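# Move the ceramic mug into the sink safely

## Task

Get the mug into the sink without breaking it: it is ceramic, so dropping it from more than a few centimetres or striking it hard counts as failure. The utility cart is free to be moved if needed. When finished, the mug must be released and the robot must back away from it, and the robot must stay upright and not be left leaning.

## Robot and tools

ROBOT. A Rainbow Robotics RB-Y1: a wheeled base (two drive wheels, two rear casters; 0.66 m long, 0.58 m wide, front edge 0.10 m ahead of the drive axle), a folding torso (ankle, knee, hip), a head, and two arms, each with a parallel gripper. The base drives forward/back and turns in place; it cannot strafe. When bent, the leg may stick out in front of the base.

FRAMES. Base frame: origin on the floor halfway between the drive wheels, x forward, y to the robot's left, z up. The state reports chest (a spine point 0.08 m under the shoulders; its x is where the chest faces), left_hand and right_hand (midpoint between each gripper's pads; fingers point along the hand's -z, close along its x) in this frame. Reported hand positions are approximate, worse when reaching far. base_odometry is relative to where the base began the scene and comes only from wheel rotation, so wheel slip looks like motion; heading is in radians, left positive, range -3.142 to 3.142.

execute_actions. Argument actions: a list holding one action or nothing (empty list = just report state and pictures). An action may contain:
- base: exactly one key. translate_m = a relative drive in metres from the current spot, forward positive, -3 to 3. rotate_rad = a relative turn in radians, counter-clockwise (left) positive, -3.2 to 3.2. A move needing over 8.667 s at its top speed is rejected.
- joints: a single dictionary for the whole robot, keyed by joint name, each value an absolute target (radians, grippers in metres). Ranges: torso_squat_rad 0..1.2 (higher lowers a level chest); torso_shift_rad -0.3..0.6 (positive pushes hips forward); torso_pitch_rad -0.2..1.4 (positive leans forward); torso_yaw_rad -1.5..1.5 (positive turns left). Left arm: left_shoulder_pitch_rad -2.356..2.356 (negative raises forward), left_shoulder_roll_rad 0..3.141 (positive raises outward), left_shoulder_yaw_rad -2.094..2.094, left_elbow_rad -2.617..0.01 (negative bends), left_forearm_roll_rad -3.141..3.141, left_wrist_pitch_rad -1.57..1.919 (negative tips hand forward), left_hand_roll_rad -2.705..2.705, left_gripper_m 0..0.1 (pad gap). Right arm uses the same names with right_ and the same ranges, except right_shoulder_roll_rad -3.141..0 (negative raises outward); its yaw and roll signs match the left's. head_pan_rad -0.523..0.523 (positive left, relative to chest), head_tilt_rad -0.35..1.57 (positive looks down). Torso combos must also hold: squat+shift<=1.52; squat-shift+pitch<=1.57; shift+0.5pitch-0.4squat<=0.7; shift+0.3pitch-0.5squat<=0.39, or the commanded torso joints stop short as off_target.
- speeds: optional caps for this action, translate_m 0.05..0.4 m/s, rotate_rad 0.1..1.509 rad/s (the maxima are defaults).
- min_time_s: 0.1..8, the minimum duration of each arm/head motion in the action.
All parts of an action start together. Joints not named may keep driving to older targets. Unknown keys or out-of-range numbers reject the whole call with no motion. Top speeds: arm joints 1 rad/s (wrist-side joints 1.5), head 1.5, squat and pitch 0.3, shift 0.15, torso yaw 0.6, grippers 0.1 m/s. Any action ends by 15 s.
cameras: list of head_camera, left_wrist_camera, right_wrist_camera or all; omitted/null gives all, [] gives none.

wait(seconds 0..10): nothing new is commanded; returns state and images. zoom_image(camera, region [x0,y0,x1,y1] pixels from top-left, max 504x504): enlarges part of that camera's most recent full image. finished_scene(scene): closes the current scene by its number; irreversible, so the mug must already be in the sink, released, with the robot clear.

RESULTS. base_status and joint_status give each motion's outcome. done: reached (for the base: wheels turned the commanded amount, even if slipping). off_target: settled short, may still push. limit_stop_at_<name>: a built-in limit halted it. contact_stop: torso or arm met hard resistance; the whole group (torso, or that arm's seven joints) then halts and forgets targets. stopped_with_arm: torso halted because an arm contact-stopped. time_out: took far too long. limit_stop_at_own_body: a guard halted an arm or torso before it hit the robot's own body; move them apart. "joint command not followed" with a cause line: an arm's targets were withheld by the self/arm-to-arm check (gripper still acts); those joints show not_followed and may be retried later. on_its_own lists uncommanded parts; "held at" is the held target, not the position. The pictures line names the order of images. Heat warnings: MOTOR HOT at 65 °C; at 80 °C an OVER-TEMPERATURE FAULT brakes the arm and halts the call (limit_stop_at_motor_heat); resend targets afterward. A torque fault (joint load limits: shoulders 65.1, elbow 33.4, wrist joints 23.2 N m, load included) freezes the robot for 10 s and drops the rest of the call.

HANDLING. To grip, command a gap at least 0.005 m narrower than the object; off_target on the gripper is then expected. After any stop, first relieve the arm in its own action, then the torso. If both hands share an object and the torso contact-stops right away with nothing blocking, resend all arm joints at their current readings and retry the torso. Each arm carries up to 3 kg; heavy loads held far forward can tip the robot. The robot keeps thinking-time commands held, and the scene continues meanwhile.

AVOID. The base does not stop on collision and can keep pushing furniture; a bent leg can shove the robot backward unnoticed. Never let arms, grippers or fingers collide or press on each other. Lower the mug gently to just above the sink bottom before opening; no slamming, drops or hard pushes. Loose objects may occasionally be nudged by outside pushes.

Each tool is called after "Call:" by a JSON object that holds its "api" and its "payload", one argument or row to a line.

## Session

Call:
{"api": "execute_actions", "payload": {
  "actions": []
}}

Scene clock: 0.00 s.
base_odometry: x=+0.000 y=+0.000 heading=+0.000 (m, m, rad; odometry frame)
base_status: not commanded
joint_positions: torso_squat_rad=+0.350 torso_shift_rad=+0.001 torso_pitch_rad=+0.001 torso_yaw_rad=-0.001 left_shoulder_pitch_rad=+0.000 left_shoulder_roll_rad=+0.023 left_shoulder_yaw_rad=+0.014 left_elbow_rad=-0.258 left_forearm_roll_rad=+0.013 left_wrist_pitch_rad=-0.025 left_hand_roll_rad=+0.045 left_gripper_m=+0.100 right_shoulder_pitch_rad=+0.000 right_shoulder_roll_rad=-0.022 right_shoulder_yaw_rad=-0.046 right_elbow_rad=-0.182 right_forearm_roll_rad=-0.009 right_wrist_pitch_rad=-0.023 right_hand_roll_rad=-0.025 right_gripper_m=+0.101 head_pan_rad=+0.001 head_tilt_rad=+0.400
joint_status: not commanded
chest: x=-0.2271 y=-0.0004 z=+1.2476 quat_wxyz=(+1.000, +0.000, +0.001, +0.000) (m; base frame)
left_hand: x=-0.0969 y=+0.2390 z=+0.5749 quat_wxyz=(+0.989, +0.009, -0.141, +0.034) (m; base frame)
right_hand: x=-0.1348 y=-0.2413 z=+0.5686 quat_wxyz=(+0.994, -0.012, -0.102, -0.039) (m; base frame)
pictures: head_camera, left_wrist_camera, right_wrist_camera
Images, in order (width x height): head_camera 896x504, left_wrist_camera 644x364, right_wrist_camera 644x364.

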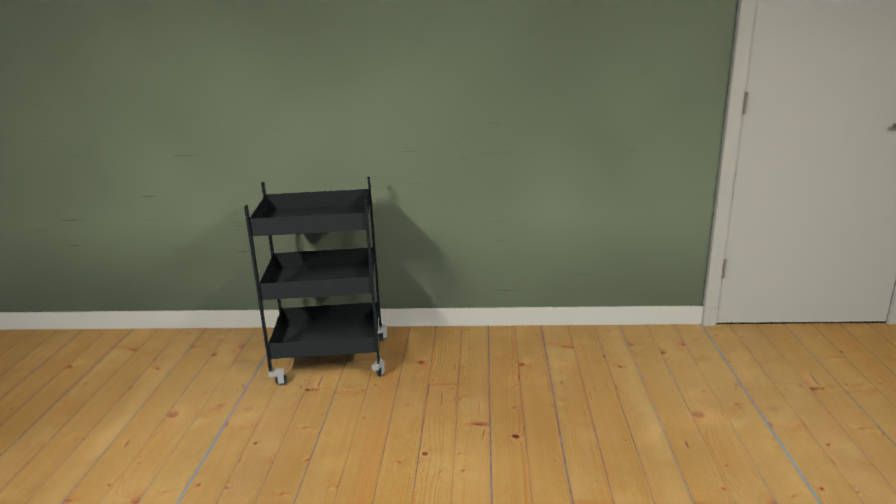

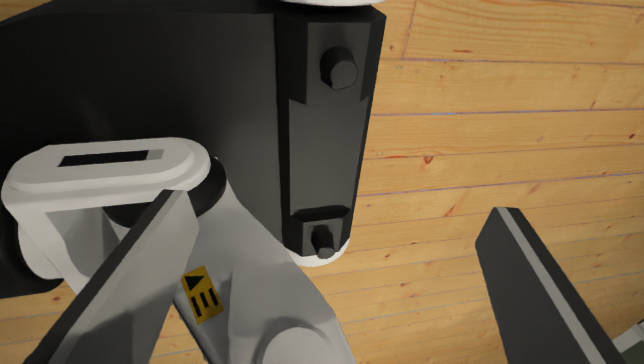

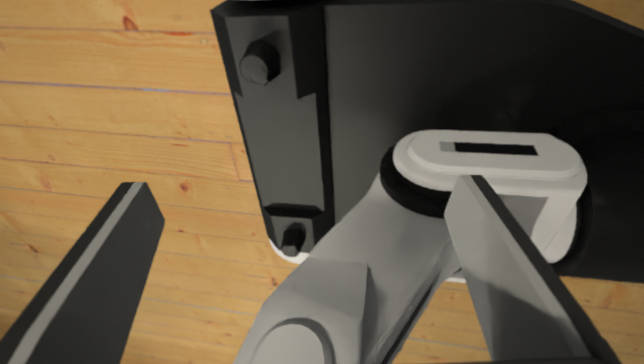

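Call:
{"api": "execute_actions", "payload": {
  "actions": [
    {"joints":{"head_pan_rad":-0.52,"torso_yaw_rad":-0.7,"head_tilt_rad":0.45}}
  ],
  "cameras": ["head_camera"]
}}

Scene clock: 6.30 s.
base_odometry: x=+0.000 y=+0.000 heading=+0.000 (m, m, rad; odometry frame)
base_status: not commanded
joint_positions: torso_squat_rad=+0.350 torso_shift_rad=+0.001 torso_pitch_rad=+0.001 torso_yaw_rad=-0.700 left_shoulder_pitch_rad=+0.000 left_shoulder_roll_rad=+0.023 left_shoulder_yaw_rad=+0.014 left_elbow_rad=-0.259 left_forearm_roll_rad=+0.013 left_wrist_pitch_rad=-0.025 left_hand_roll_rad=+0.045 left_gripper_m=+0.100 right_shoulder_pitch_rad=+0.000 right_shoulder_roll_rad=-0.022 right_shoulder_yaw_rad=-0.046 right_elbow_rad=-0.182 right_forearm_roll_rad=-0.009 right_wrist_pitch_rad=-0.023 right_hand_roll_rad=-0.025 right_gripper_m=+0.101 head_pan_rad=-0.520 head_tilt_rad=+0.450
joint_status: all done
chest: x=-0.2271 y=-0.0004 z=+1.2476 quat_wxyz=(+0.939, +0.000, +0.001, -0.343) (m; base frame)
left_hand: x=+0.0265 y=+0.0984 z=+0.5747 quat_wxyz=(+0.941, -0.041, -0.136, -0.307) (m; base frame)
right_hand: x=-0.3118 y=-0.2447 z=+0.5688 quat_wxyz=(+0.921, -0.046, -0.092, -0.377) (m; base frame)
pictures: head_camera
Images, in order (width x height): head_camera 896x504.

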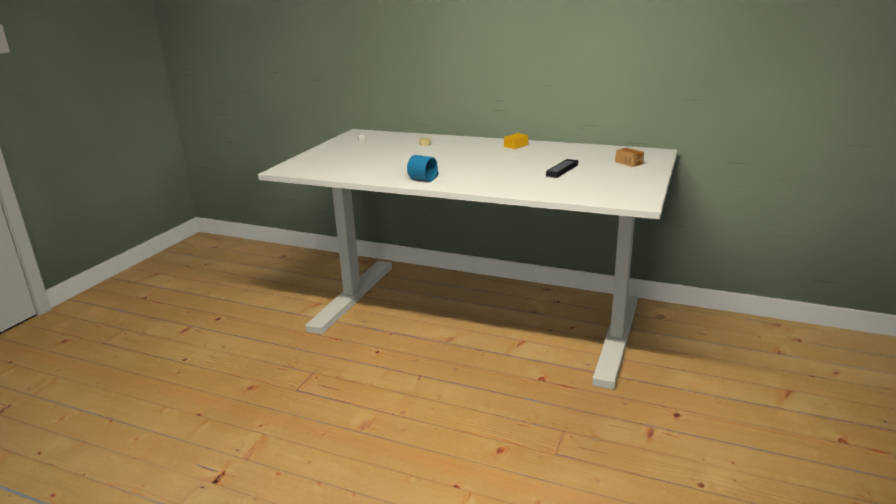

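Call:
{"api": "zoom_image", "payload": {
  "camera": "head_camera",
  "region": [370, 130, 490, 200]
}}

Region (370, 130, 490, 200) of head_camera's 896x504 image, scaled by 4.200, with more detail than that image has; it fills the top 294 rows of this view, and the rest is white.

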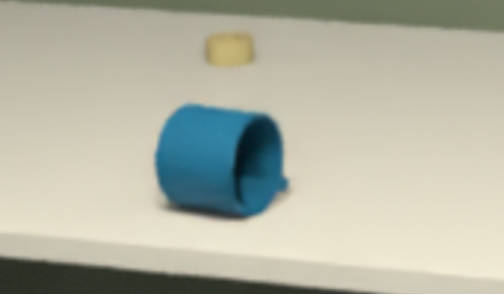

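Call:
{"api": "execute_actions", "payload": {
  "actions": [
    {"base":{"rotate_rad":-1.36},"joints":{"torso_yaw_rad":0,"torso_pitch_rad":0.3,"head_pan_rad":0.0,"head_tilt_rad":0.15}}
  ],
  "cameras": ["head_camera"]
}}

Scene clock: 96.23 s.
base_odometry: x=+0.000 y=+0.000 heading=-1.359 (m, m, rad; odometry frame)
base_status: done
joint_positions: torso_squat_rad=+0.350 torso_shift_rad=+0.001 torso_pitch_rad=+0.300 torso_yaw_rad=+0.000 left_shoulder_pitch_rad=+0.001 left_shoulder_roll_rad=+0.023 left_shoulder_yaw_rad=+0.014 left_elbow_rad=-0.258 left_forearm_roll_rad=+0.013 left_wrist_pitch_rad=-0.025 left_hand_roll_rad=+0.045 left_gripper_m=+0.100 right_shoulder_pitch_rad=+0.000 right_shoulder_roll_rad=-0.022 right_shoulder_yaw_rad=-0.046 right_elbow_rad=-0.182 right_forearm_roll_rad=-0.009 right_wrist_pitch_rad=-0.023 right_hand_roll_rad=-0.025 right_gripper_m=+0.101 head_pan_rad=+0.000 head_tilt_rad=+0.150
joint_status: all done
chest: x=-0.1361 y=-0.0004 z=+1.2338 quat_wxyz=(+0.989, +0.000, +0.149, +0.000) (m; base frame)
left_hand: x=-0.2100 y=+0.2392 z=+0.5527 quat_wxyz=(+0.999, +0.014, +0.008, +0.033) (m; base frame)
right_hand: x=-0.2473 y=-0.2412 z=+0.5576 quat_wxyz=(+0.998, -0.017, +0.047, -0.036) (m; base frame)
pictures: head_camera
Images, in order (width x height): head_camera 896x504.

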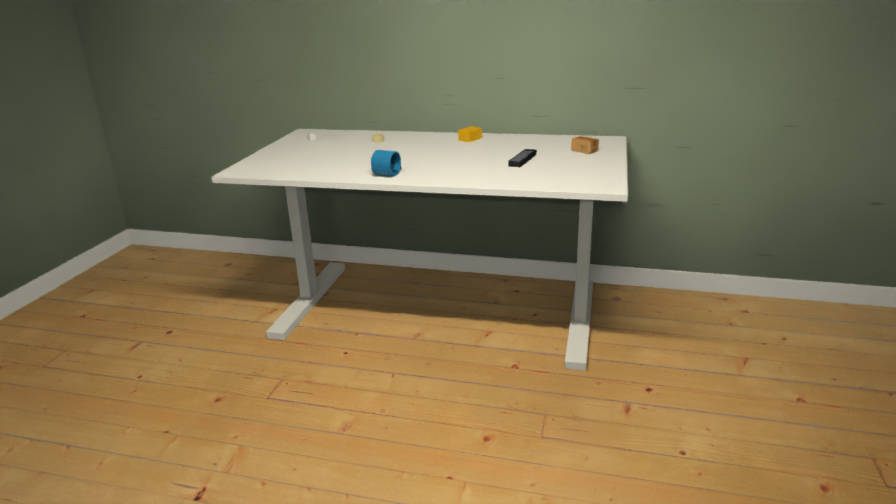

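Call:
{"api": "execute_actions", "payload": {
  "actions": [
    {"base":{"translate_m":1.75},"joints":{"head_pan_rad":0.15,"head_tilt_rad":0.6,"left_shoulder_pitch_rad":-0.597,"left_shoulder_roll_rad":0.057,"left_shoulder_yaw_rad":0.193,"left_elbow_rad":-1.795,"left_forearm_roll_rad":0,"left_wrist_pitch_rad":1.763,"left_hand_roll_rad":-0.34},"min_time_s":3.5}
  ],
  "cameras": ["head_camera","left_wrist_camera"]
}}

Scene clock: 108.07 s.
base_odometry: x=+0.366 y=-1.711 heading=-1.360 (m, m, rad; odometry frame)
base_status: done
joint_positions: torso_squat_rad=+0.350 torso_shift_rad=+0.001 torso_pitch_rad=+0.300 torso_yaw_rad=+0.000 left_shoulder_pitch_rad=-0.597 left_shoulder_roll_rad=+0.057 left_shoulder_yaw_rad=+0.193 left_elbow_rad=-1.795 left_forearm_roll_rad=+0.000 left_wrist_pitch_rad=+1.763 left_hand_roll_rad=-0.340 left_gripper_m=+0.100 right_shoulder_pitch_rad=+0.000 right_shoulder_roll_rad=-0.022 right_shoulder_yaw_rad=-0.046 right_elbow_rad=-0.182 right_forearm_roll_rad=-0.009 right_wrist_pitch_rad=-0.023 right_hand_roll_rad=-0.025 right_gripper_m=+0.101 head_pan_rad=+0.150 head_tilt_rad=+0.600
joint_status: all done
chest: x=-0.1360 y=-0.0004 z=+1.2338 quat_wxyz=(+0.989, +0.000, +0.149, +0.000) (m; base frame)
left_hand: x=+0.2992 y=+0.2195 z=+0.9259 quat_wxyz=(+0.974, +0.025, -0.148, -0.168) (m; base frame)
right_hand: x=-0.2473 y=-0.2412 z=+0.5576 quat_wxyz=(+0.998, -0.017, +0.047, -0.036) (m; base frame)
pictures: head_camera, left_wrist_camera
Images, in order (width x height): head_camera 896x504, left_wrist_camera 644x364.

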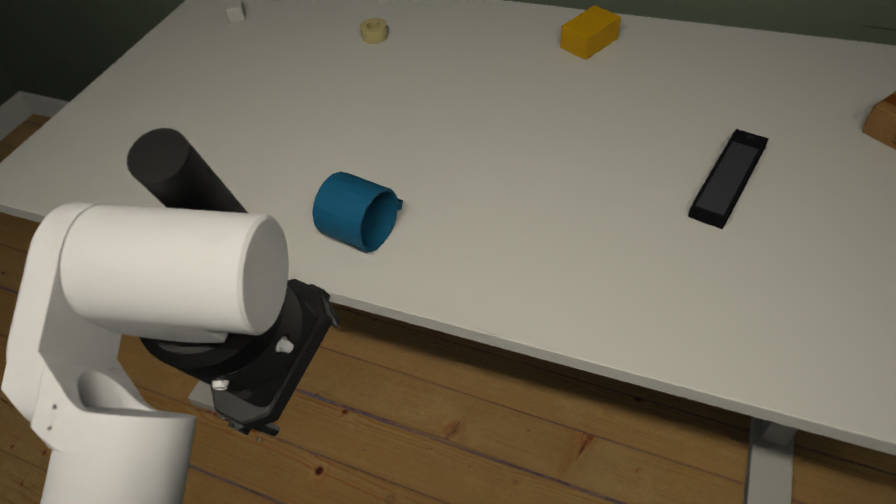

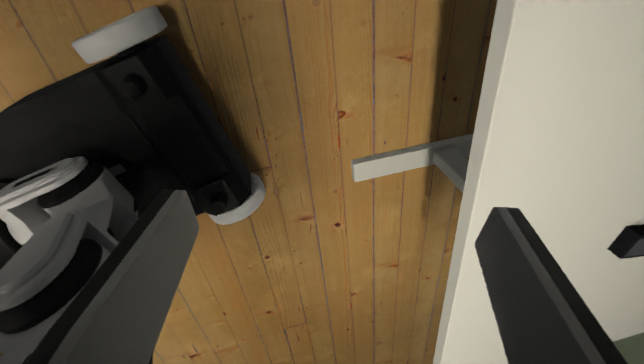

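Call:
{"api": "execute_actions", "payload": {
  "actions": [
    {"base":{"rotate_rad":0.055},"joints":{"left_hand_roll_rad":-0.48}}
  ],
  "cameras": []
}}

Call:
{"api": "execute_actions", "payload": {
  "actions": [
    {"base":{"translate_m":0.305},"joints":{"head_pan_rad":0.3,"head_tilt_rad":0.85}}
  ],
  "cameras": ["head_camera","left_wrist_camera"]
}}

Scene clock: 120.83 s.
base_odometry: x=+0.366 y=-1.711 heading=-1.306 (m, m, rad; odometry frame)
base_status: done
joint_positions: torso_squat_rad=+0.350 torso_shift_rad=+0.001 torso_pitch_rad=+0.300 torso_yaw_rad=+0.000 left_shoulder_pitch_rad=-0.597 left_shoulder_roll_rad=+0.057 left_shoulder_yaw_rad=+0.193 left_elbow_rad=-1.795 left_forearm_roll_rad=+0.000 left_wrist_pitch_rad=+1.763 left_hand_roll_rad=-0.480 left_gripper_m=+0.100 right_shoulder_pitch_rad=+0.000 right_shoulder_roll_rad=-0.022 right_shoulder_yaw_rad=-0.046 right_elbow_rad=-0.182 right_forearm_roll_rad=-0.009 right_wrist_pitch_rad=-0.023 right_hand_roll_rad=-0.025 right_gripper_m=+0.101 head_pan_rad=+0.150 head_tilt_rad=+0.600
joint_status: all done
chest: x=-0.1360 y=-0.0004 z=+1.2338 quat_wxyz=(+0.989, +0.000, +0.149, +0.000) (m; base frame)
left_hand: x=+0.2992 y=+0.2195 z=+0.9260 quat_wxyz=(+0.960, +0.036, -0.145, -0.235) (m; base frame)
right_hand: x=-0.2473 y=-0.2412 z=+0.5576 quat_wxyz=(+0.998, -0.017, +0.047, -0.036) (m; base frame)
pictures: none
No camera images: the call's "cameras" was empty. Leave "cameras" out to get every camera's image.

Scene clock: 122.93 s.
base_odometry: x=+0.446 y=-2.006 heading=-1.306 (m, m, rad; odometry frame)
base_status: done
joint_positions: torso_squat_rad=+0.350 torso_shift_rad=+0.001 torso_pitch_rad=+0.300 torso_yaw_rad=+0.000 left_shoulder_pitch_rad=-0.597 left_shoulder_roll_rad=+0.057 left_shoulder_yaw_rad=+0.193 left_elbow_rad=-1.795 left_forearm_roll_rad=+0.000 left_wrist_pitch_rad=+1.763 left_hand_roll_rad=-0.480 left_gripper_m=+0.100 right_shoulder_pitch_rad=+0.000 right_shoulder_roll_rad=-0.022 right_shoulder_yaw_rad=-0.046 right_elbow_rad=-0.182 right_forearm_roll_rad=-0.009 right_wrist_pitch_rad=-0.023 right_hand_roll_rad=-0.025 right_gripper_m=+0.101 head_pan_rad=+0.300 head_tilt_rad=+0.850
joint_status: all done
chest: x=-0.1360 y=-0.0004 z=+1.2338 quat_wxyz=(+0.989, +0.000, +0.149, +0.000) (m; base frame)
left_hand: x=+0.2992 y=+0.2195 z=+0.9259 quat_wxyz=(+0.960, +0.036, -0.145, -0.235) (m; base frame)
right_hand: x=-0.2472 y=-0.2412 z=+0.5576 quat_wxyz=(+0.998, -0.017, +0.047, -0.036) (m; base frame)
pictures: head_camera, left_wrist_camera
Images, in order (width x height): head_camera 896x504, left_wrist_camera 644x364.

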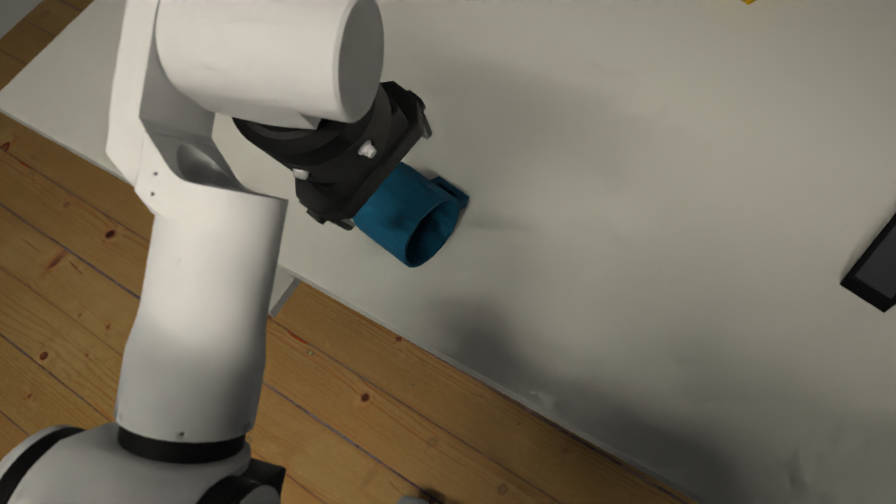

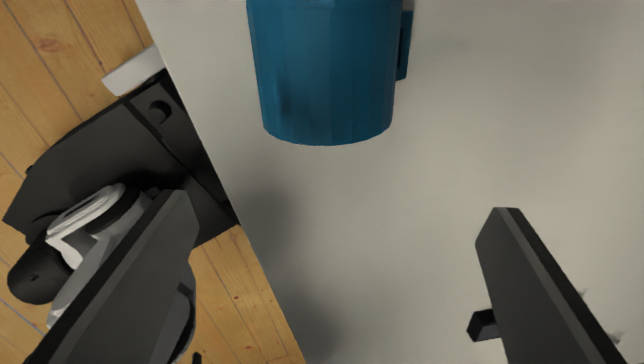

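Call:
{"api": "execute_actions", "payload": {
  "actions": [
    {"joints":{"torso_yaw_rad":0.035,"left_shoulder_pitch_rad":-0.671,"left_shoulder_roll_rad":0.071,"left_shoulder_yaw_rad":0.214,"left_elbow_rad":-1.391,"left_wrist_pitch_rad":1.432,"left_hand_roll_rad":-0.51},"min_time_s":1.2}
  ],
  "cameras": ["head_camera","left_wrist_camera"]
}}

Scene clock: 141.37 s.
base_odometry: x=+0.446 y=-2.006 heading=-1.306 (m, m, rad; odometry frame)
base_status: not commanded
joint_positions: torso_squat_rad=+0.350 torso_shift_rad=+0.001 torso_pitch_rad=+0.300 torso_yaw_rad=+0.035 left_shoulder_pitch_rad=-0.671 left_shoulder_roll_rad=+0.071 left_shoulder_yaw_rad=+0.214 left_elbow_rad=-1.391 left_forearm_roll_rad=+0.000 left_wrist_pitch_rad=+1.432 left_hand_roll_rad=-0.510 left_gripper_m=+0.100 right_shoulder_pitch_rad=+0.000 right_shoulder_roll_rad=-0.022 right_shoulder_yaw_rad=-0.046 right_elbow_rad=-0.182 right_forearm_roll_rad=-0.009 right_wrist_pitch_rad=-0.023 right_hand_roll_rad=-0.025 right_gripper_m=+0.101 head_pan_rad=+0.300 head_tilt_rad=+0.850
joint_status: all done
chest: x=-0.1360 y=-0.0004 z=+1.2338 quat_wxyz=(+0.989, +0.003, +0.149, +0.017) (m; base frame)
left_hand: x=+0.3271 y=+0.2388 z=+0.8530 quat_wxyz=(+0.961, +0.045, -0.143, -0.234) (m; base frame)
right_hand: x=-0.2393 y=-0.2378 z=+0.5551 quat_wxyz=(+0.999, -0.013, +0.047, -0.019) (m; base frame)
pictures: head_camera, left_wrist_camera
Images, in order (width x height): head_camera 896x504, left_wrist_camera 644x364.

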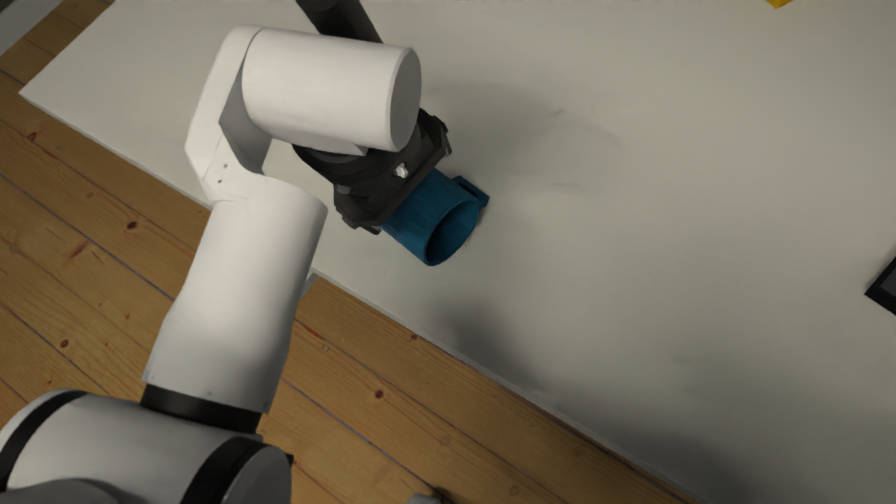

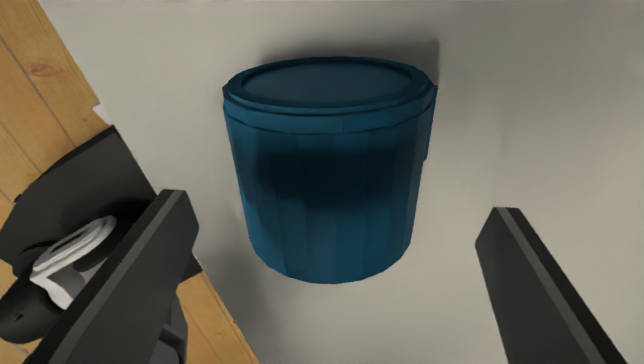

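Call:
{"api": "execute_actions", "payload": {
  "actions": [
    {"joints":{"torso_yaw_rad":0.018,"left_shoulder_pitch_rad":-0.69,"left_shoulder_roll_rad":0.075,"left_shoulder_yaw_rad":0.22,"left_elbow_rad":-1.177,"left_wrist_pitch_rad":1.237,"left_hand_roll_rad":-0.495},"min_time_s":1.2}
  ],
  "cameras": ["head_camera","left_wrist_camera"]
}}

Scene clock: 154.53 s.
base_odometry: x=+0.446 y=-2.006 heading=-1.306 (m, m, rad; odometry frame)
base_status: not commanded
joint_positions: torso_squat_rad=+0.350 torso_shift_rad=+0.001 torso_pitch_rad=+0.300 torso_yaw_rad=+0.018 left_shoulder_pitch_rad=-0.690 left_shoulder_roll_rad=+0.075 left_shoulder_yaw_rad=+0.220 left_elbow_rad=-1.177 left_forearm_roll_rad=+0.000 left_wrist_pitch_rad=+1.237 left_hand_roll_rad=-0.495 left_gripper_m=+0.100 right_shoulder_pitch_rad=+0.000 right_shoulder_roll_rad=-0.022 right_shoulder_yaw_rad=-0.046 right_elbow_rad=-0.182 right_forearm_roll_rad=-0.009 right_wrist_pitch_rad=-0.023 right_hand_roll_rad=-0.025 right_gripper_m=+0.101 head_pan_rad=+0.300 head_tilt_rad=+0.850
joint_status: all done
chest: x=-0.1360 y=-0.0004 z=+1.2338 quat_wxyz=(+0.989, +0.001, +0.149, +0.009) (m; base frame)
left_hand: x=+0.3326 y=+0.2298 z=+0.8039 quat_wxyz=(+0.961, +0.040, -0.144, -0.234) (m; base frame)
right_hand: x=-0.2431 y=-0.2395 z=+0.5563 quat_wxyz=(+0.998, -0.015, +0.047, -0.027) (m; base frame)
pictures: head_camera, left_wrist_camera
Images, in order (width x height): head_camera 896x504, left_wrist_camera 644x364.

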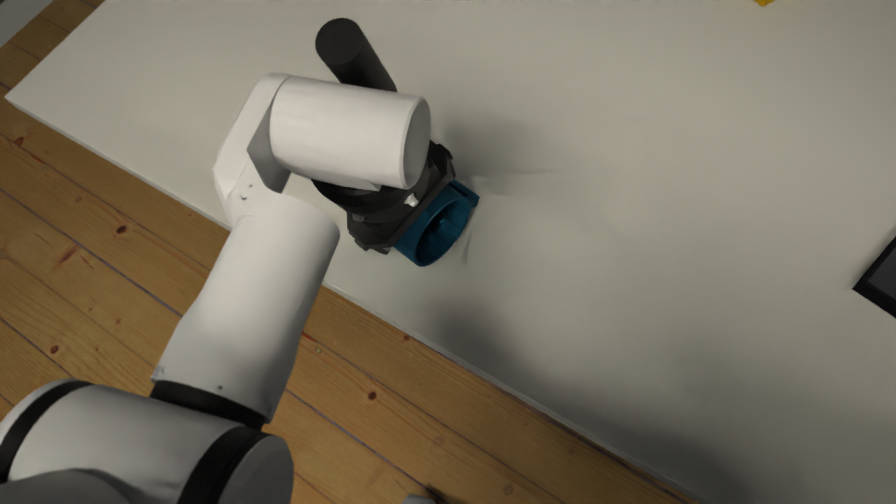

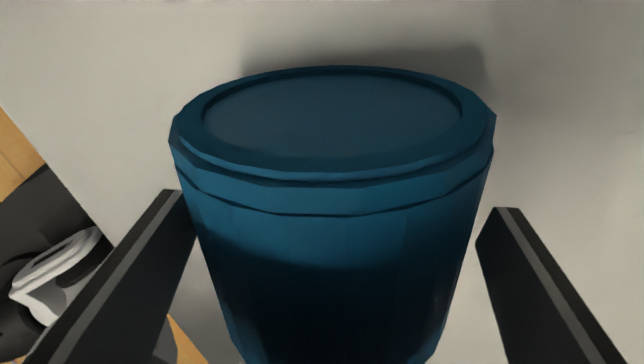

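Call:
{"api": "execute_actions", "payload": {
  "actions": [
    {"joints":{"left_gripper_m":0.06}}
  ],
  "cameras": ["left_wrist_camera"]
}}

Scene clock: 167.23 s.
base_odometry: x=+0.446 y=-2.006 heading=-1.306 (m, m, rad; odometry frame)
base_status: not commanded
joint_positions: torso_squat_rad=+0.350 torso_shift_rad=+0.001 torso_pitch_rad=+0.300 torso_yaw_rad=+0.018 left_shoulder_pitch_rad=-0.690 left_shoulder_roll_rad=+0.075 left_shoulder_yaw_rad=+0.220 left_elbow_rad=-1.177 left_forearm_roll_rad=+0.000 left_wrist_pitch_rad=+1.237 left_hand_roll_rad=-0.495 left_gripper_m=+0.089 right_shoulder_pitch_rad=+0.000 right_shoulder_roll_rad=-0.022 right_shoulder_yaw_rad=-0.046 right_elbow_rad=-0.182 right_forearm_roll_rad=-0.009 right_wrist_pitch_rad=-0.023 right_hand_roll_rad=-0.025 right_gripper_m=+0.101 head_pan_rad=+0.300 head_tilt_rad=+0.850
joint_status: left_gripper_m off_target (ended at +0.089, target +0.060)
chest: x=-0.1360 y=-0.0004 z=+1.2338 quat_wxyz=(+0.989, +0.001, +0.149, +0.009) (m; base frame)
left_hand: x=+0.3326 y=+0.2298 z=+0.8039 quat_wxyz=(+0.961, +0.040, -0.144, -0.234) (m; base frame)
right_hand: x=-0.2431 y=-0.2395 z=+0.5563 quat_wxyz=(+0.998, -0.015, +0.047, -0.027) (m; base frame)
pictures: left_wrist_camera
Images, in order (width x height): left_wrist_camera 644x364.

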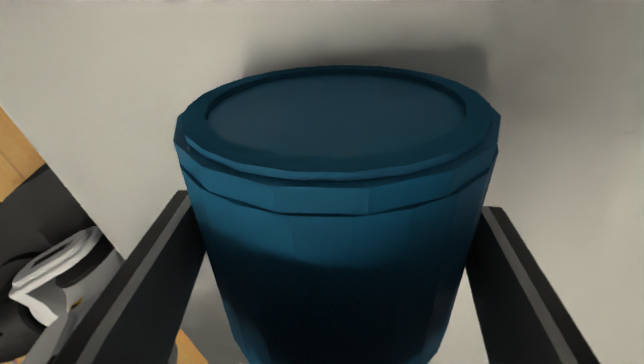

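Call:
{"api": "execute_actions", "payload": {
  "actions": [
    {"joints":{"left_shoulder_pitch_rad":-0.671,"left_shoulder_roll_rad":0.071,"left_shoulder_yaw_rad":0.214,"left_elbow_rad":-1.391,"left_wrist_pitch_rad":1.432,"torso_squat_rad":0.25,"torso_yaw_rad":0},"min_time_s":1.2}
  ],
  "cameras": ["left_wrist_camera"]
}}

Scene clock: 172.87 s.
base_odometry: x=+0.446 y=-2.006 heading=-1.306 (m, m, rad; odometry frame)
base_status: not commanded
joint_positions: torso_squat_rad=+0.250 torso_shift_rad=+0.001 torso_pitch_rad=+0.300 torso_yaw_rad=+0.000 left_shoulder_pitch_rad=-0.671 left_shoulder_roll_rad=+0.071 left_shoulder_yaw_rad=+0.214 left_elbow_rad=-1.391 left_forearm_roll_rad=+0.000 left_wrist_pitch_rad=+1.432 left_hand_roll_rad=-0.495 left_gripper_m=+0.089 right_shoulder_pitch_rad=+0.000 right_shoulder_roll_rad=-0.022 right_shoulder_yaw_rad=-0.046 right_elbow_rad=-0.182 right_forearm_roll_rad=-0.009 right_wrist_pitch_rad=-0.023 right_hand_roll_rad=-0.025 right_gripper_m=+0.101 head_pan_rad=+0.300 head_tilt_rad=+0.850
joint_status: all done
chest: x=-0.1359 y=-0.0005 z=+1.2543 quat_wxyz=(+0.989, +0.000, +0.150, +0.000) (m; base frame)
left_hand: x=+0.3350 y=+0.2196 z=+0.8712 quat_wxyz=(+0.959, +0.037, -0.145, -0.242) (m; base frame)
right_hand: x=-0.2473 y=-0.2412 z=+0.5782 quat_wxyz=(+0.998, -0.017, +0.047, -0.036) (m; base frame)
pictures: left_wrist_camera
Images, in order (width x height): left_wrist_camera 644x364.

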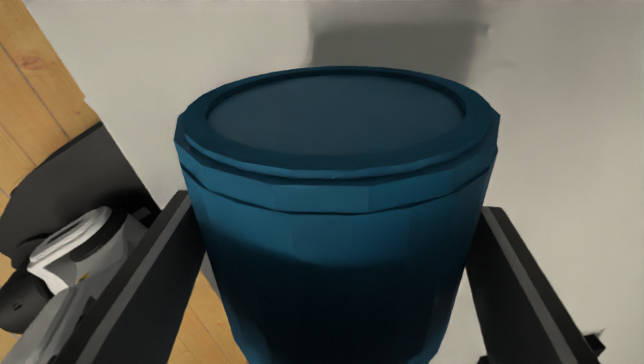

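Call:
{"api": "execute_actions", "payload": {
  "actions": [
    {"base":{"translate_m":-0.62},"joints":{"head_pan_rad":0.0,"head_tilt_rad":0.15}}
  ],
  "cameras": []
}}

Call:
{"api": "execute_actions", "payload": {
  "actions": [
    {"base":{"rotate_rad":2.8}}
  ],
  "cameras": ["head_camera","left_wrist_camera"]
}}

Scene clock: 184.20 s.
base_odometry: x=+0.284 y=-1.407 heading=-1.305 (m, m, rad; odometry frame)
base_status: done
joint_positions: torso_squat_rad=+0.250 torso_shift_rad=+0.001 torso_pitch_rad=+0.300 torso_yaw_rad=+0.000 left_shoulder_pitch_rad=-0.671 left_shoulder_roll_rad=+0.071 left_shoulder_yaw_rad=+0.214 left_elbow_rad=-1.391 left_forearm_roll_rad=+0.000 left_wrist_pitch_rad=+1.432 left_hand_roll_rad=-0.495 left_gripper_m=+0.089 right_shoulder_pitch_rad=+0.000 right_shoulder_roll_rad=-0.022 right_shoulder_yaw_rad=-0.046 right_elbow_rad=-0.182 right_forearm_roll_rad=-0.009 right_wrist_pitch_rad=-0.023 right_hand_roll_rad=-0.025 right_gripper_m=+0.101 head_pan_rad=+0.000 head_tilt_rad=+0.150
joint_status: all done
chest: x=-0.1360 y=-0.0005 z=+1.2543 quat_wxyz=(+0.989, +0.000, +0.149, +0.000) (m; base frame)
left_hand: x=+0.3348 y=+0.2197 z=+0.8712 quat_wxyz=(+0.959, +0.037, -0.145, -0.242) (m; base frame)
right_hand: x=-0.2474 y=-0.2412 z=+0.5782 quat_wxyz=(+0.998, -0.017, +0.047, -0.036) (m; base frame)
pictures: none
No camera images: the call's "cameras" was empty. Leave "cameras" out to get every camera's image.

Scene clock: 189.27 s.
base_odometry: x=+0.284 y=-1.407 heading=+1.494 (m, m, rad; odometry frame)
base_status: done
joint_positions: torso_squat_rad=+0.250 torso_shift_rad=+0.001 torso_pitch_rad=+0.300 torso_yaw_rad=+0.000 left_shoulder_pitch_rad=-0.671 left_shoulder_roll_rad=+0.071 left_shoulder_yaw_rad=+0.214 left_elbow_rad=-1.391 left_forearm_roll_rad=+0.000 left_wrist_pitch_rad=+1.432 left_hand_roll_rad=-0.495 left_gripper_m=+0.089 right_shoulder_pitch_rad=+0.000 right_shoulder_roll_rad=-0.022 right_shoulder_yaw_rad=-0.046 right_elbow_rad=-0.182 right_forearm_roll_rad=-0.009 right_wrist_pitch_rad=-0.023 right_hand_roll_rad=-0.025 right_gripper_m=+0.101 head_pan_rad=+0.000 head_tilt_rad=+0.150
joint_status: not commanded
chest: x=-0.1360 y=-0.0004 z=+1.2543 quat_wxyz=(+0.989, +0.000, +0.149, +0.000) (m; base frame)
left_hand: x=+0.3348 y=+0.2196 z=+0.8712 quat_wxyz=(+0.959, +0.037, -0.145, -0.242) (m; base frame)
right_hand: x=-0.2474 y=-0.2412 z=+0.5782 quat_wxyz=(+0.998, -0.017, +0.047, -0.036) (m; base frame)
pictures: head_camera, left_wrist_camera
Images, in order (width x height): head_camera 896x504, left_wrist_camera 644x364.

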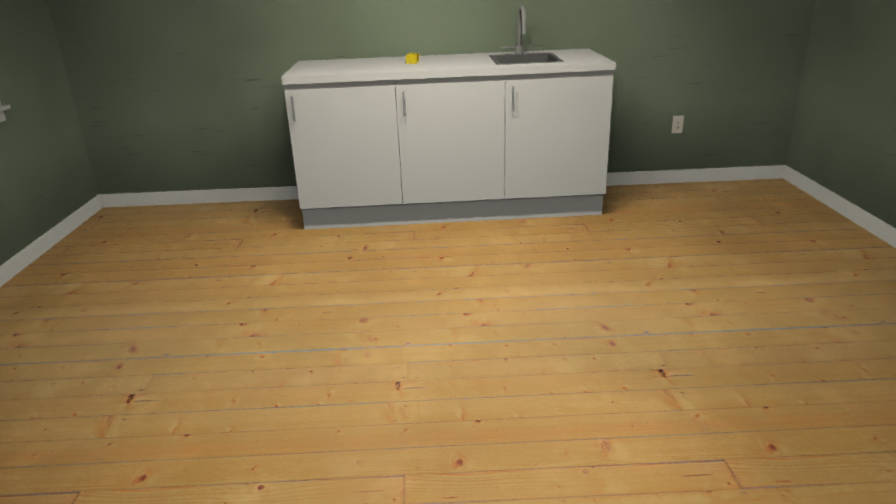

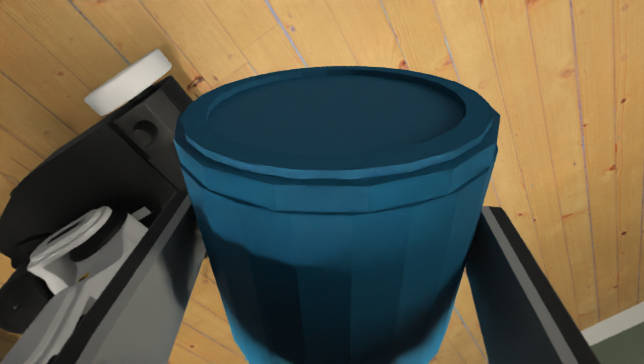

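Call:
{"api": "execute_actions", "payload": {
  "actions": [
    {"base":{"rotate_rad":-0.2}}
  ],
  "cameras": []
}}

Call:
{"api": "execute_actions", "payload": {
  "actions": [
    {"base":{"translate_m":2.75},"joints":{"torso_squat_rad":0.0,"torso_shift_rad":0.1,"torso_pitch_rad":0.35,"left_shoulder_pitch_rad":-1.232,"left_shoulder_roll_rad":0.229,"left_shoulder_yaw_rad":0.328,"left_elbow_rad":-1.33,"left_wrist_pitch_rad":1.892,"left_hand_roll_rad":0.1,"left_forearm_roll_rad":-0.165,"head_tilt_rad":0.3},"min_time_s":7}
  ],
  "cameras": ["head_camera","left_wrist_camera"]
}}

Scene clock: 215.90 s.
base_odometry: x=+0.284 y=-1.407 heading=+1.295 (m, m, rad; odometry frame)
base_status: done
joint_positions: torso_squat_rad=+0.250 torso_shift_rad=+0.001 torso_pitch_rad=+0.300 torso_yaw_rad=+0.000 left_shoulder_pitch_rad=-0.671 left_shoulder_roll_rad=+0.071 left_shoulder_yaw_rad=+0.214 left_elbow_rad=-1.391 left_forearm_roll_rad=+0.000 left_wrist_pitch_rad=+1.432 left_hand_roll_rad=-0.495 left_gripper_m=+0.089 right_shoulder_pitch_rad=+0.000 right_shoulder_roll_rad=-0.022 right_shoulder_yaw_rad=-0.046 right_elbow_rad=-0.182 right_forearm_roll_rad=-0.009 right_wrist_pitch_rad=-0.023 right_hand_roll_rad=-0.025 right_gripper_m=+0.101 head_pan_rad=+0.000 head_tilt_rad=+0.150
joint_status: not commanded
chest: x=-0.1360 y=-0.0004 z=+1.2543 quat_wxyz=(+0.989, +0.000, +0.149, +0.000) (m; base frame)
left_hand: x=+0.3348 y=+0.2196 z=+0.8712 quat_wxyz=(+0.959, +0.037, -0.145, -0.242) (m; base frame)
right_hand: x=-0.2474 y=-0.2412 z=+0.5782 quat_wxyz=(+0.998, -0.017, +0.047, -0.036) (m; base frame)
pictures: none
No camera images: the call's "cameras" was empty. Leave "cameras" out to get every camera's image.

Scene clock: 224.33 s.
base_odometry: x=+1.031 y=+1.240 heading=+1.296 (m, m, rad; odometry frame)
base_status: done
joint_positions: torso_squat_rad=+0.000 torso_shift_rad=+0.100 torso_pitch_rad=+0.350 torso_yaw_rad=+0.000 left_shoulder_pitch_rad=-1.232 left_shoulder_roll_rad=+0.229 left_shoulder_yaw_rad=+0.328 left_elbow_rad=-1.330 left_forearm_roll_rad=-0.165 left_wrist_pitch_rad=+1.892 left_hand_roll_rad=+0.100 left_gripper_m=+0.089 right_shoulder_pitch_rad=+0.000 right_shoulder_roll_rad=-0.022 right_shoulder_yaw_rad=-0.046 right_elbow_rad=-0.182 right_forearm_roll_rad=-0.009 right_wrist_pitch_rad=-0.023 right_hand_roll_rad=-0.025 right_gripper_m=+0.101 head_pan_rad=+0.000 head_tilt_rad=+0.300
joint_status: all done
chest: x=-0.0519 y=-0.0004 z=+1.2676 quat_wxyz=(+0.985, +0.000, +0.174, +0.000) (m; base frame)
left_hand: x=+0.4977 y=+0.2556 z=+1.0924 quat_wxyz=(+0.982, +0.066, -0.152, +0.086) (m; base frame)
right_hand: x=-0.1969 y=-0.2412 z=+0.5979 quat_wxyz=(+0.997, -0.018, +0.072, -0.036) (m; base frame)
pictures: head_camera, left_wrist_camera
Images, in order (width x height): head_camera 896x504, left_wrist_camera 644x364.

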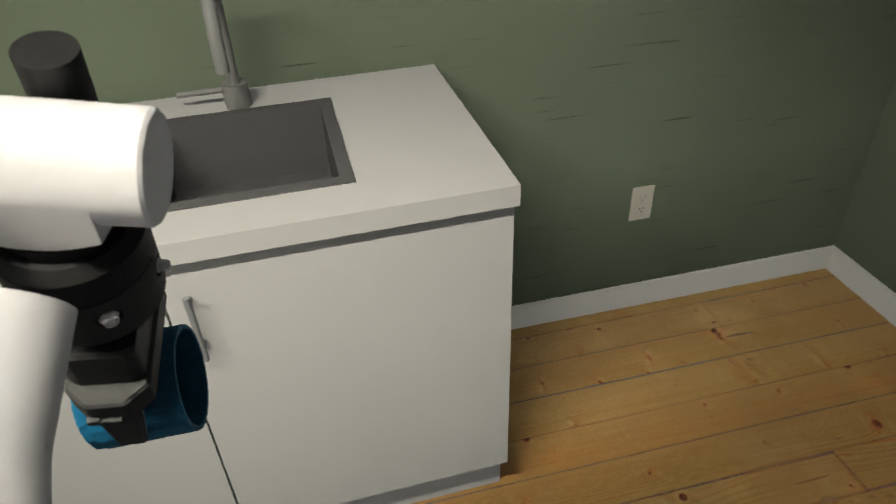

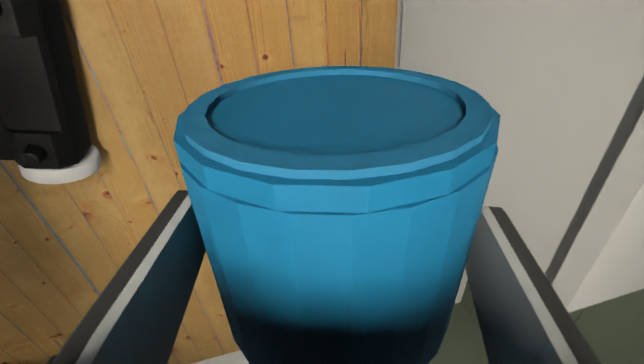

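Call:
{"api": "execute_actions", "payload": {
  "actions": [
    {"base":{"rotate_rad":0.047}}
  ],
  "cameras": []
}}

Call:
{"api": "execute_actions", "payload": {
  "actions": [
    {"base":{"translate_m":0.58},"joints":{"head_tilt_rad":0.6,"head_pan_rad":0.2}}
  ],
  "cameras": ["head_camera","left_wrist_camera"]
}}

Scene clock: 242.33 s.
base_odometry: x=+1.031 y=+1.240 heading=+1.342 (m, m, rad; odometry frame)
base_status: done
joint_positions: torso_squat_rad=+0.000 torso_shift_rad=+0.100 torso_pitch_rad=+0.350 torso_yaw_rad=+0.000 left_shoulder_pitch_rad=-1.232 left_shoulder_roll_rad=+0.229 left_shoulder_yaw_rad=+0.328 left_elbow_rad=-1.330 left_forearm_roll_rad=-0.165 left_wrist_pitch_rad=+1.892 left_hand_roll_rad=+0.100 left_gripper_m=+0.089 right_shoulder_pitch_rad=+0.000 right_shoulder_roll_rad=-0.022 right_shoulder_yaw_rad=-0.046 right_elbow_rad=-0.182 right_forearm_roll_rad=-0.009 right_wrist_pitch_rad=-0.023 right_hand_roll_rad=-0.025 right_gripper_m=+0.101 head_pan_rad=+0.000 head_tilt_rad=+0.300
joint_status: not commanded
chest: x=-0.0519 y=-0.0004 z=+1.2676 quat_wxyz=(+0.985, +0.000, +0.174, +0.000) (m; base frame)
left_hand: x=+0.4977 y=+0.2556 z=+1.0924 quat_wxyz=(+0.982, +0.066, -0.152, +0.086) (m; base frame)
right_hand: x=-0.1969 y=-0.2412 z=+0.5979 quat_wxyz=(+0.997, -0.018, +0.072, -0.036) (m; base frame)
pictures: none
No camera images: the call's "cameras" was empty. Leave "cameras" out to get every camera's image.

Scene clock: 245.37 s.
base_odometry: x=+1.162 y=+1.805 heading=+1.342 (m, m, rad; odometry frame)
base_status: done
joint_positions: torso_squat_rad=+0.000 torso_shift_rad=+0.100 torso_pitch_rad=+0.350 torso_yaw_rad=+0.000 left_shoulder_pitch_rad=-1.232 left_shoulder_roll_rad=+0.229 left_shoulder_yaw_rad=+0.328 left_elbow_rad=-1.330 left_forearm_roll_rad=-0.165 left_wrist_pitch_rad=+1.892 left_hand_roll_rad=+0.100 left_gripper_m=+0.089 right_shoulder_pitch_rad=+0.000 right_shoulder_roll_rad=-0.022 right_shoulder_yaw_rad=-0.046 right_elbow_rad=-0.182 right_forearm_roll_rad=-0.009 right_wrist_pitch_rad=-0.023 right_hand_roll_rad=-0.025 right_gripper_m=+0.101 head_pan_rad=+0.200 head_tilt_rad=+0.600
joint_status: all done
chest: x=-0.0519 y=-0.0004 z=+1.2677 quat_wxyz=(+0.985, +0.000, +0.174, +0.000) (m; base frame)
left_hand: x=+0.4977 y=+0.2556 z=+1.0925 quat_wxyz=(+0.982, +0.066, -0.152, +0.086) (m; base frame)
right_hand: x=-0.1969 y=-0.2412 z=+0.5979 quat_wxyz=(+0.997, -0.018, +0.072, -0.036) (m; base frame)
pictures: head_camera, left_wrist_camera
Images, in order (width x height): head_camera 896x504, left_wrist_camera 644x364.

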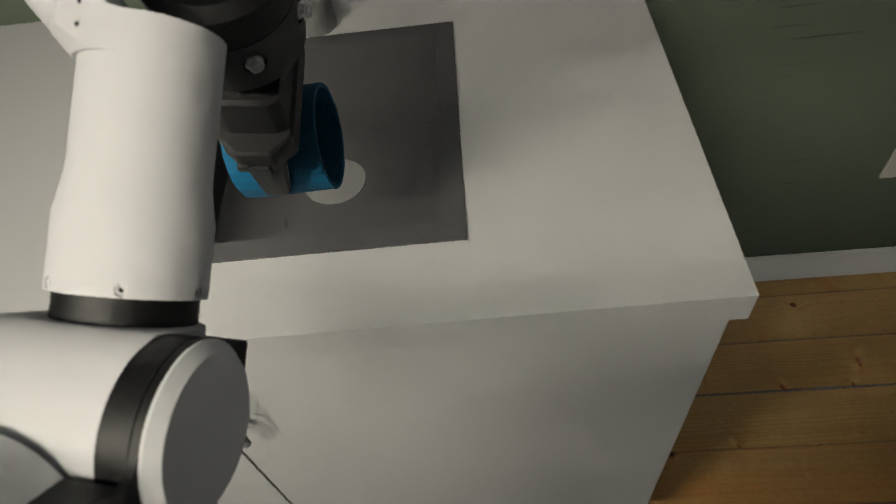

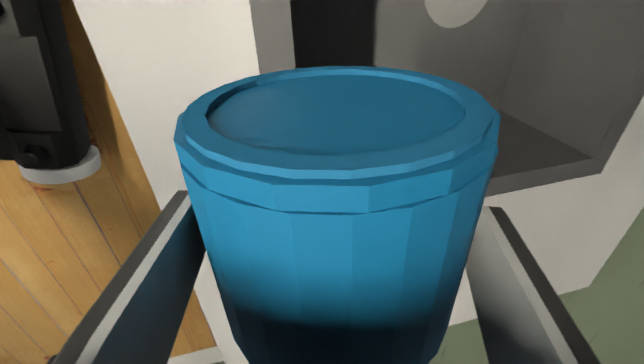

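Call:
{"api": "execute_actions", "payload": {
  "actions": [
    {"base":{"translate_m":0.12},"joints":{"head_tilt_rad":0.5,"head_pan_rad":0.3},"speeds":{"translate_m":0.15}}
  ],
  "cameras": ["head_camera","left_wrist_camera"]
}}

Scene clock: 261.63 s.
base_odometry: x=+1.190 y=+1.922 heading=+1.343 (m, m, rad; odometry frame)
base_status: done
joint_positions: torso_squat_rad=+0.000 torso_shift_rad=+0.100 torso_pitch_rad=+0.350 torso_yaw_rad=+0.000 left_shoulder_pitch_rad=-1.232 left_shoulder_roll_rad=+0.229 left_shoulder_yaw_rad=+0.328 left_elbow_rad=-1.330 left_forearm_roll_rad=-0.165 left_wrist_pitch_rad=+1.892 left_hand_roll_rad=+0.100 left_gripper_m=+0.089 right_shoulder_pitch_rad=+0.000 right_shoulder_roll_rad=-0.022 right_shoulder_yaw_rad=-0.046 right_elbow_rad=-0.182 right_forearm_roll_rad=-0.009 right_wrist_pitch_rad=-0.023 right_hand_roll_rad=-0.025 right_gripper_m=+0.101 head_pan_rad=+0.300 head_tilt_rad=+0.500
joint_status: all done
chest: x=-0.0520 y=-0.0004 z=+1.2677 quat_wxyz=(+0.985, +0.000, +0.174, +0.000) (m; base frame)
left_hand: x=+0.4977 y=+0.2556 z=+1.0925 quat_wxyz=(+0.982, +0.066, -0.152, +0.086) (m; base frame)
right_hand: x=-0.1969 y=-0.2412 z=+0.5979 quat_wxyz=(+0.997, -0.018, +0.072, -0.036) (m; base frame)
pictures: head_camera, left_wrist_camera
Images, in order (width x height): head_camera 896x504, left_wrist_camera 644x364.

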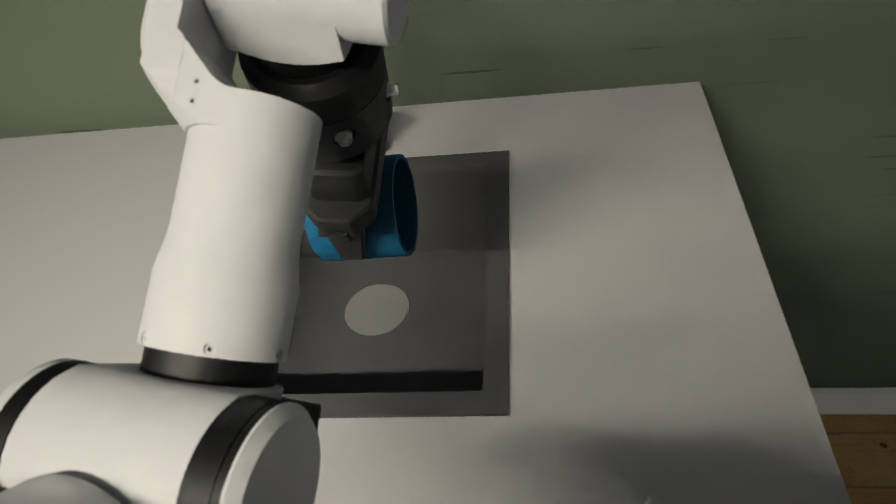

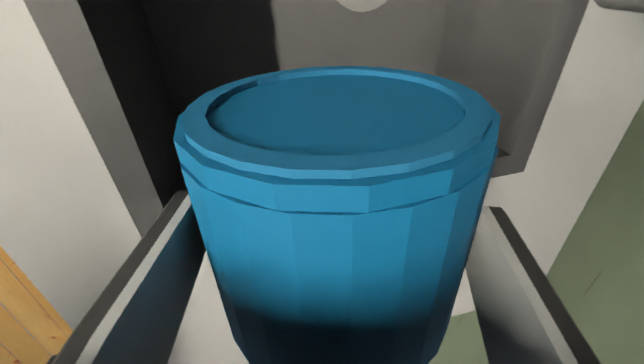

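Call:
{"api": "execute_actions", "payload": {
  "actions": [
    {"joints":{"torso_squat_rad":0.6,"head_tilt_rad":0.55}}
  ],
  "cameras": ["head_camera","left_wrist_camera"]
}}

Scene clock: 274.17 s.
base_odometry: x=+1.190 y=+1.922 heading=+1.343 (m, m, rad; odometry frame)
base_status: not commanded
joint_positions: torso_squat_rad=+0.600 torso_shift_rad=+0.100 torso_pitch_rad=+0.350 torso_yaw_rad=+0.000 left_shoulder_pitch_rad=-1.232 left_shoulder_roll_rad=+0.229 left_shoulder_yaw_rad=+0.328 left_elbow_rad=-1.330 left_forearm_roll_rad=-0.165 left_wrist_pitch_rad=+1.892 left_hand_roll_rad=+0.100 left_gripper_m=+0.089 right_shoulder_pitch_rad=+0.000 right_shoulder_roll_rad=-0.022 right_shoulder_yaw_rad=-0.046 right_elbow_rad=-0.182 right_forearm_roll_rad=-0.009 right_wrist_pitch_rad=-0.023 right_hand_roll_rad=-0.025 right_gripper_m=+0.101 head_pan_rad=+0.300 head_tilt_rad=+0.550
joint_status: all done
chest: x=-0.0643 y=-0.0003 z=+1.1460 quat_wxyz=(+0.985, +0.000, +0.174, +0.000) (m; base frame)
left_hand: x=+0.4854 y=+0.2557 z=+0.9710 quat_wxyz=(+0.982, +0.066, -0.152, +0.086) (m; base frame)
right_hand: x=-0.2091 y=-0.2412 z=+0.4763 quat_wxyz=(+0.997, -0.018, +0.072, -0.036) (m; base frame)
pictures: head_camera, left_wrist_camera
Images, in order (width x height): head_camera 896x504, left_wrist_camera 644x364.

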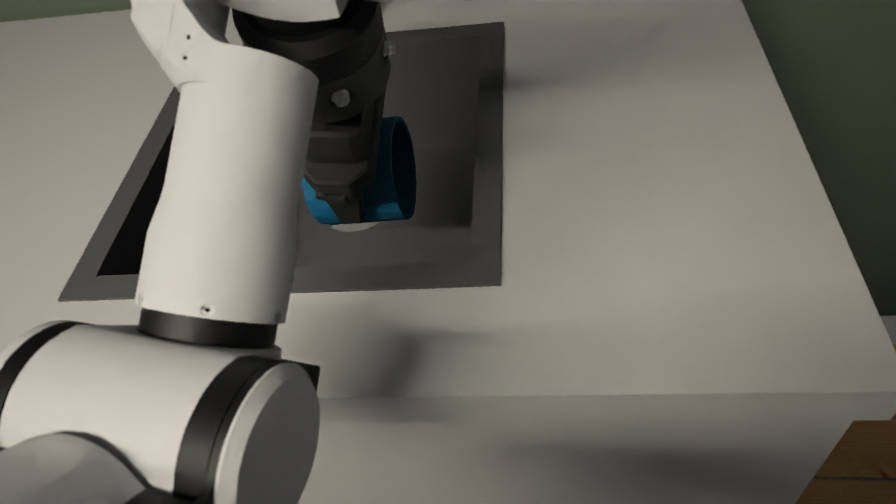

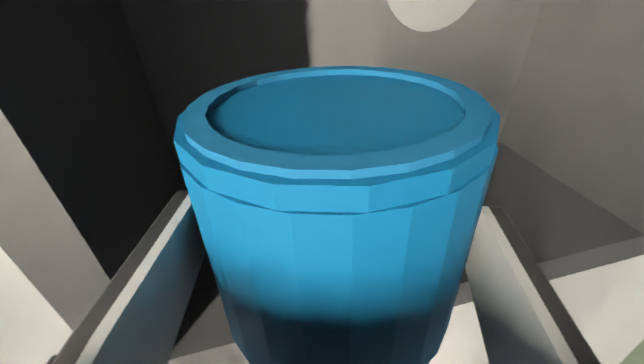

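Call:
{"api": "execute_actions", "payload": {
  "actions": [
    {"base":{"translate_m":0.045},"joints":{"left_shoulder_pitch_rad":-1.156,"left_shoulder_roll_rad":0.204,"left_shoulder_yaw_rad":0.318,"left_elbow_rad":-1.131,"left_wrist_pitch_rad":1.794,"head_tilt_rad":0.65},"min_time_s":1.8}
  ],
  "cameras": ["head_camera","left_wrist_camera"]
}}

Scene clock: 284.83 s.
base_odometry: x=+1.200 y=+1.966 heading=+1.343 (m, m, rad; odometry frame)
base_status: done
joint_positions: torso_squat_rad=+0.600 torso_shift_rad=+0.100 torso_pitch_rad=+0.350 torso_yaw_rad=+0.000 left_shoulder_pitch_rad=-1.156 left_shoulder_roll_rad=+0.204 left_shoulder_yaw_rad=+0.318 left_elbow_rad=-1.131 left_forearm_roll_rad=-0.165 left_wrist_pitch_rad=+1.794 left_hand_roll_rad=+0.100 left_gripper_m=+0.089 right_shoulder_pitch_rad=+0.000 right_shoulder_roll_rad=-0.022 right_shoulder_yaw_rad=-0.046 right_elbow_rad=-0.182 right_forearm_roll_rad=-0.009 right_wrist_pitch_rad=-0.023 right_hand_roll_rad=-0.025 right_gripper_m=+0.101 head_pan_rad=+0.300 head_tilt_rad=+0.650
joint_status: all done
chest: x=-0.0642 y=-0.0003 z=+1.1460 quat_wxyz=(+0.985, +0.000, +0.174, +0.000) (m; base frame)
left_hand: x=+0.4579 y=+0.2571 z=+0.8784 quat_wxyz=(+0.992, +0.076, -0.064, +0.073) (m; base frame)
right_hand: x=-0.2091 y=-0.2412 z=+0.4763 quat_wxyz=(+0.997, -0.018, +0.072, -0.036) (m; base frame)
pictures: head_camera, left_wrist_camera
Images, in order (width x height): head_camera 896x504, left_wrist_camera 644x364.

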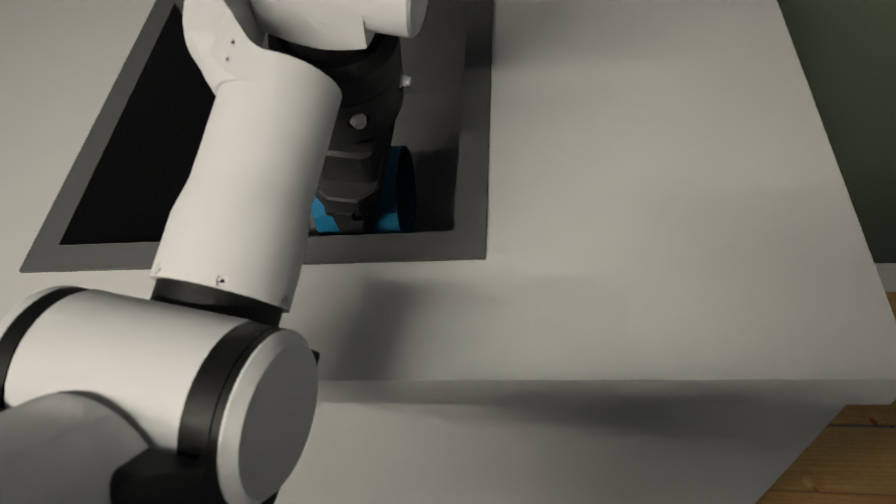

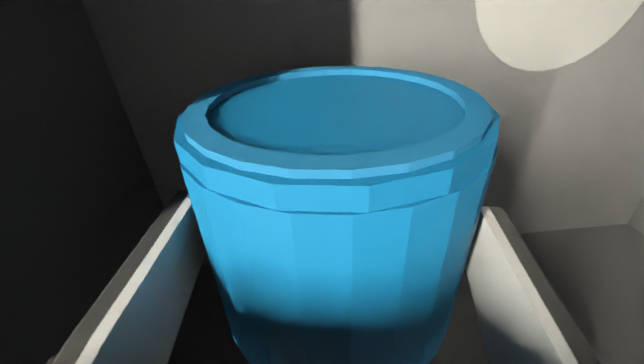

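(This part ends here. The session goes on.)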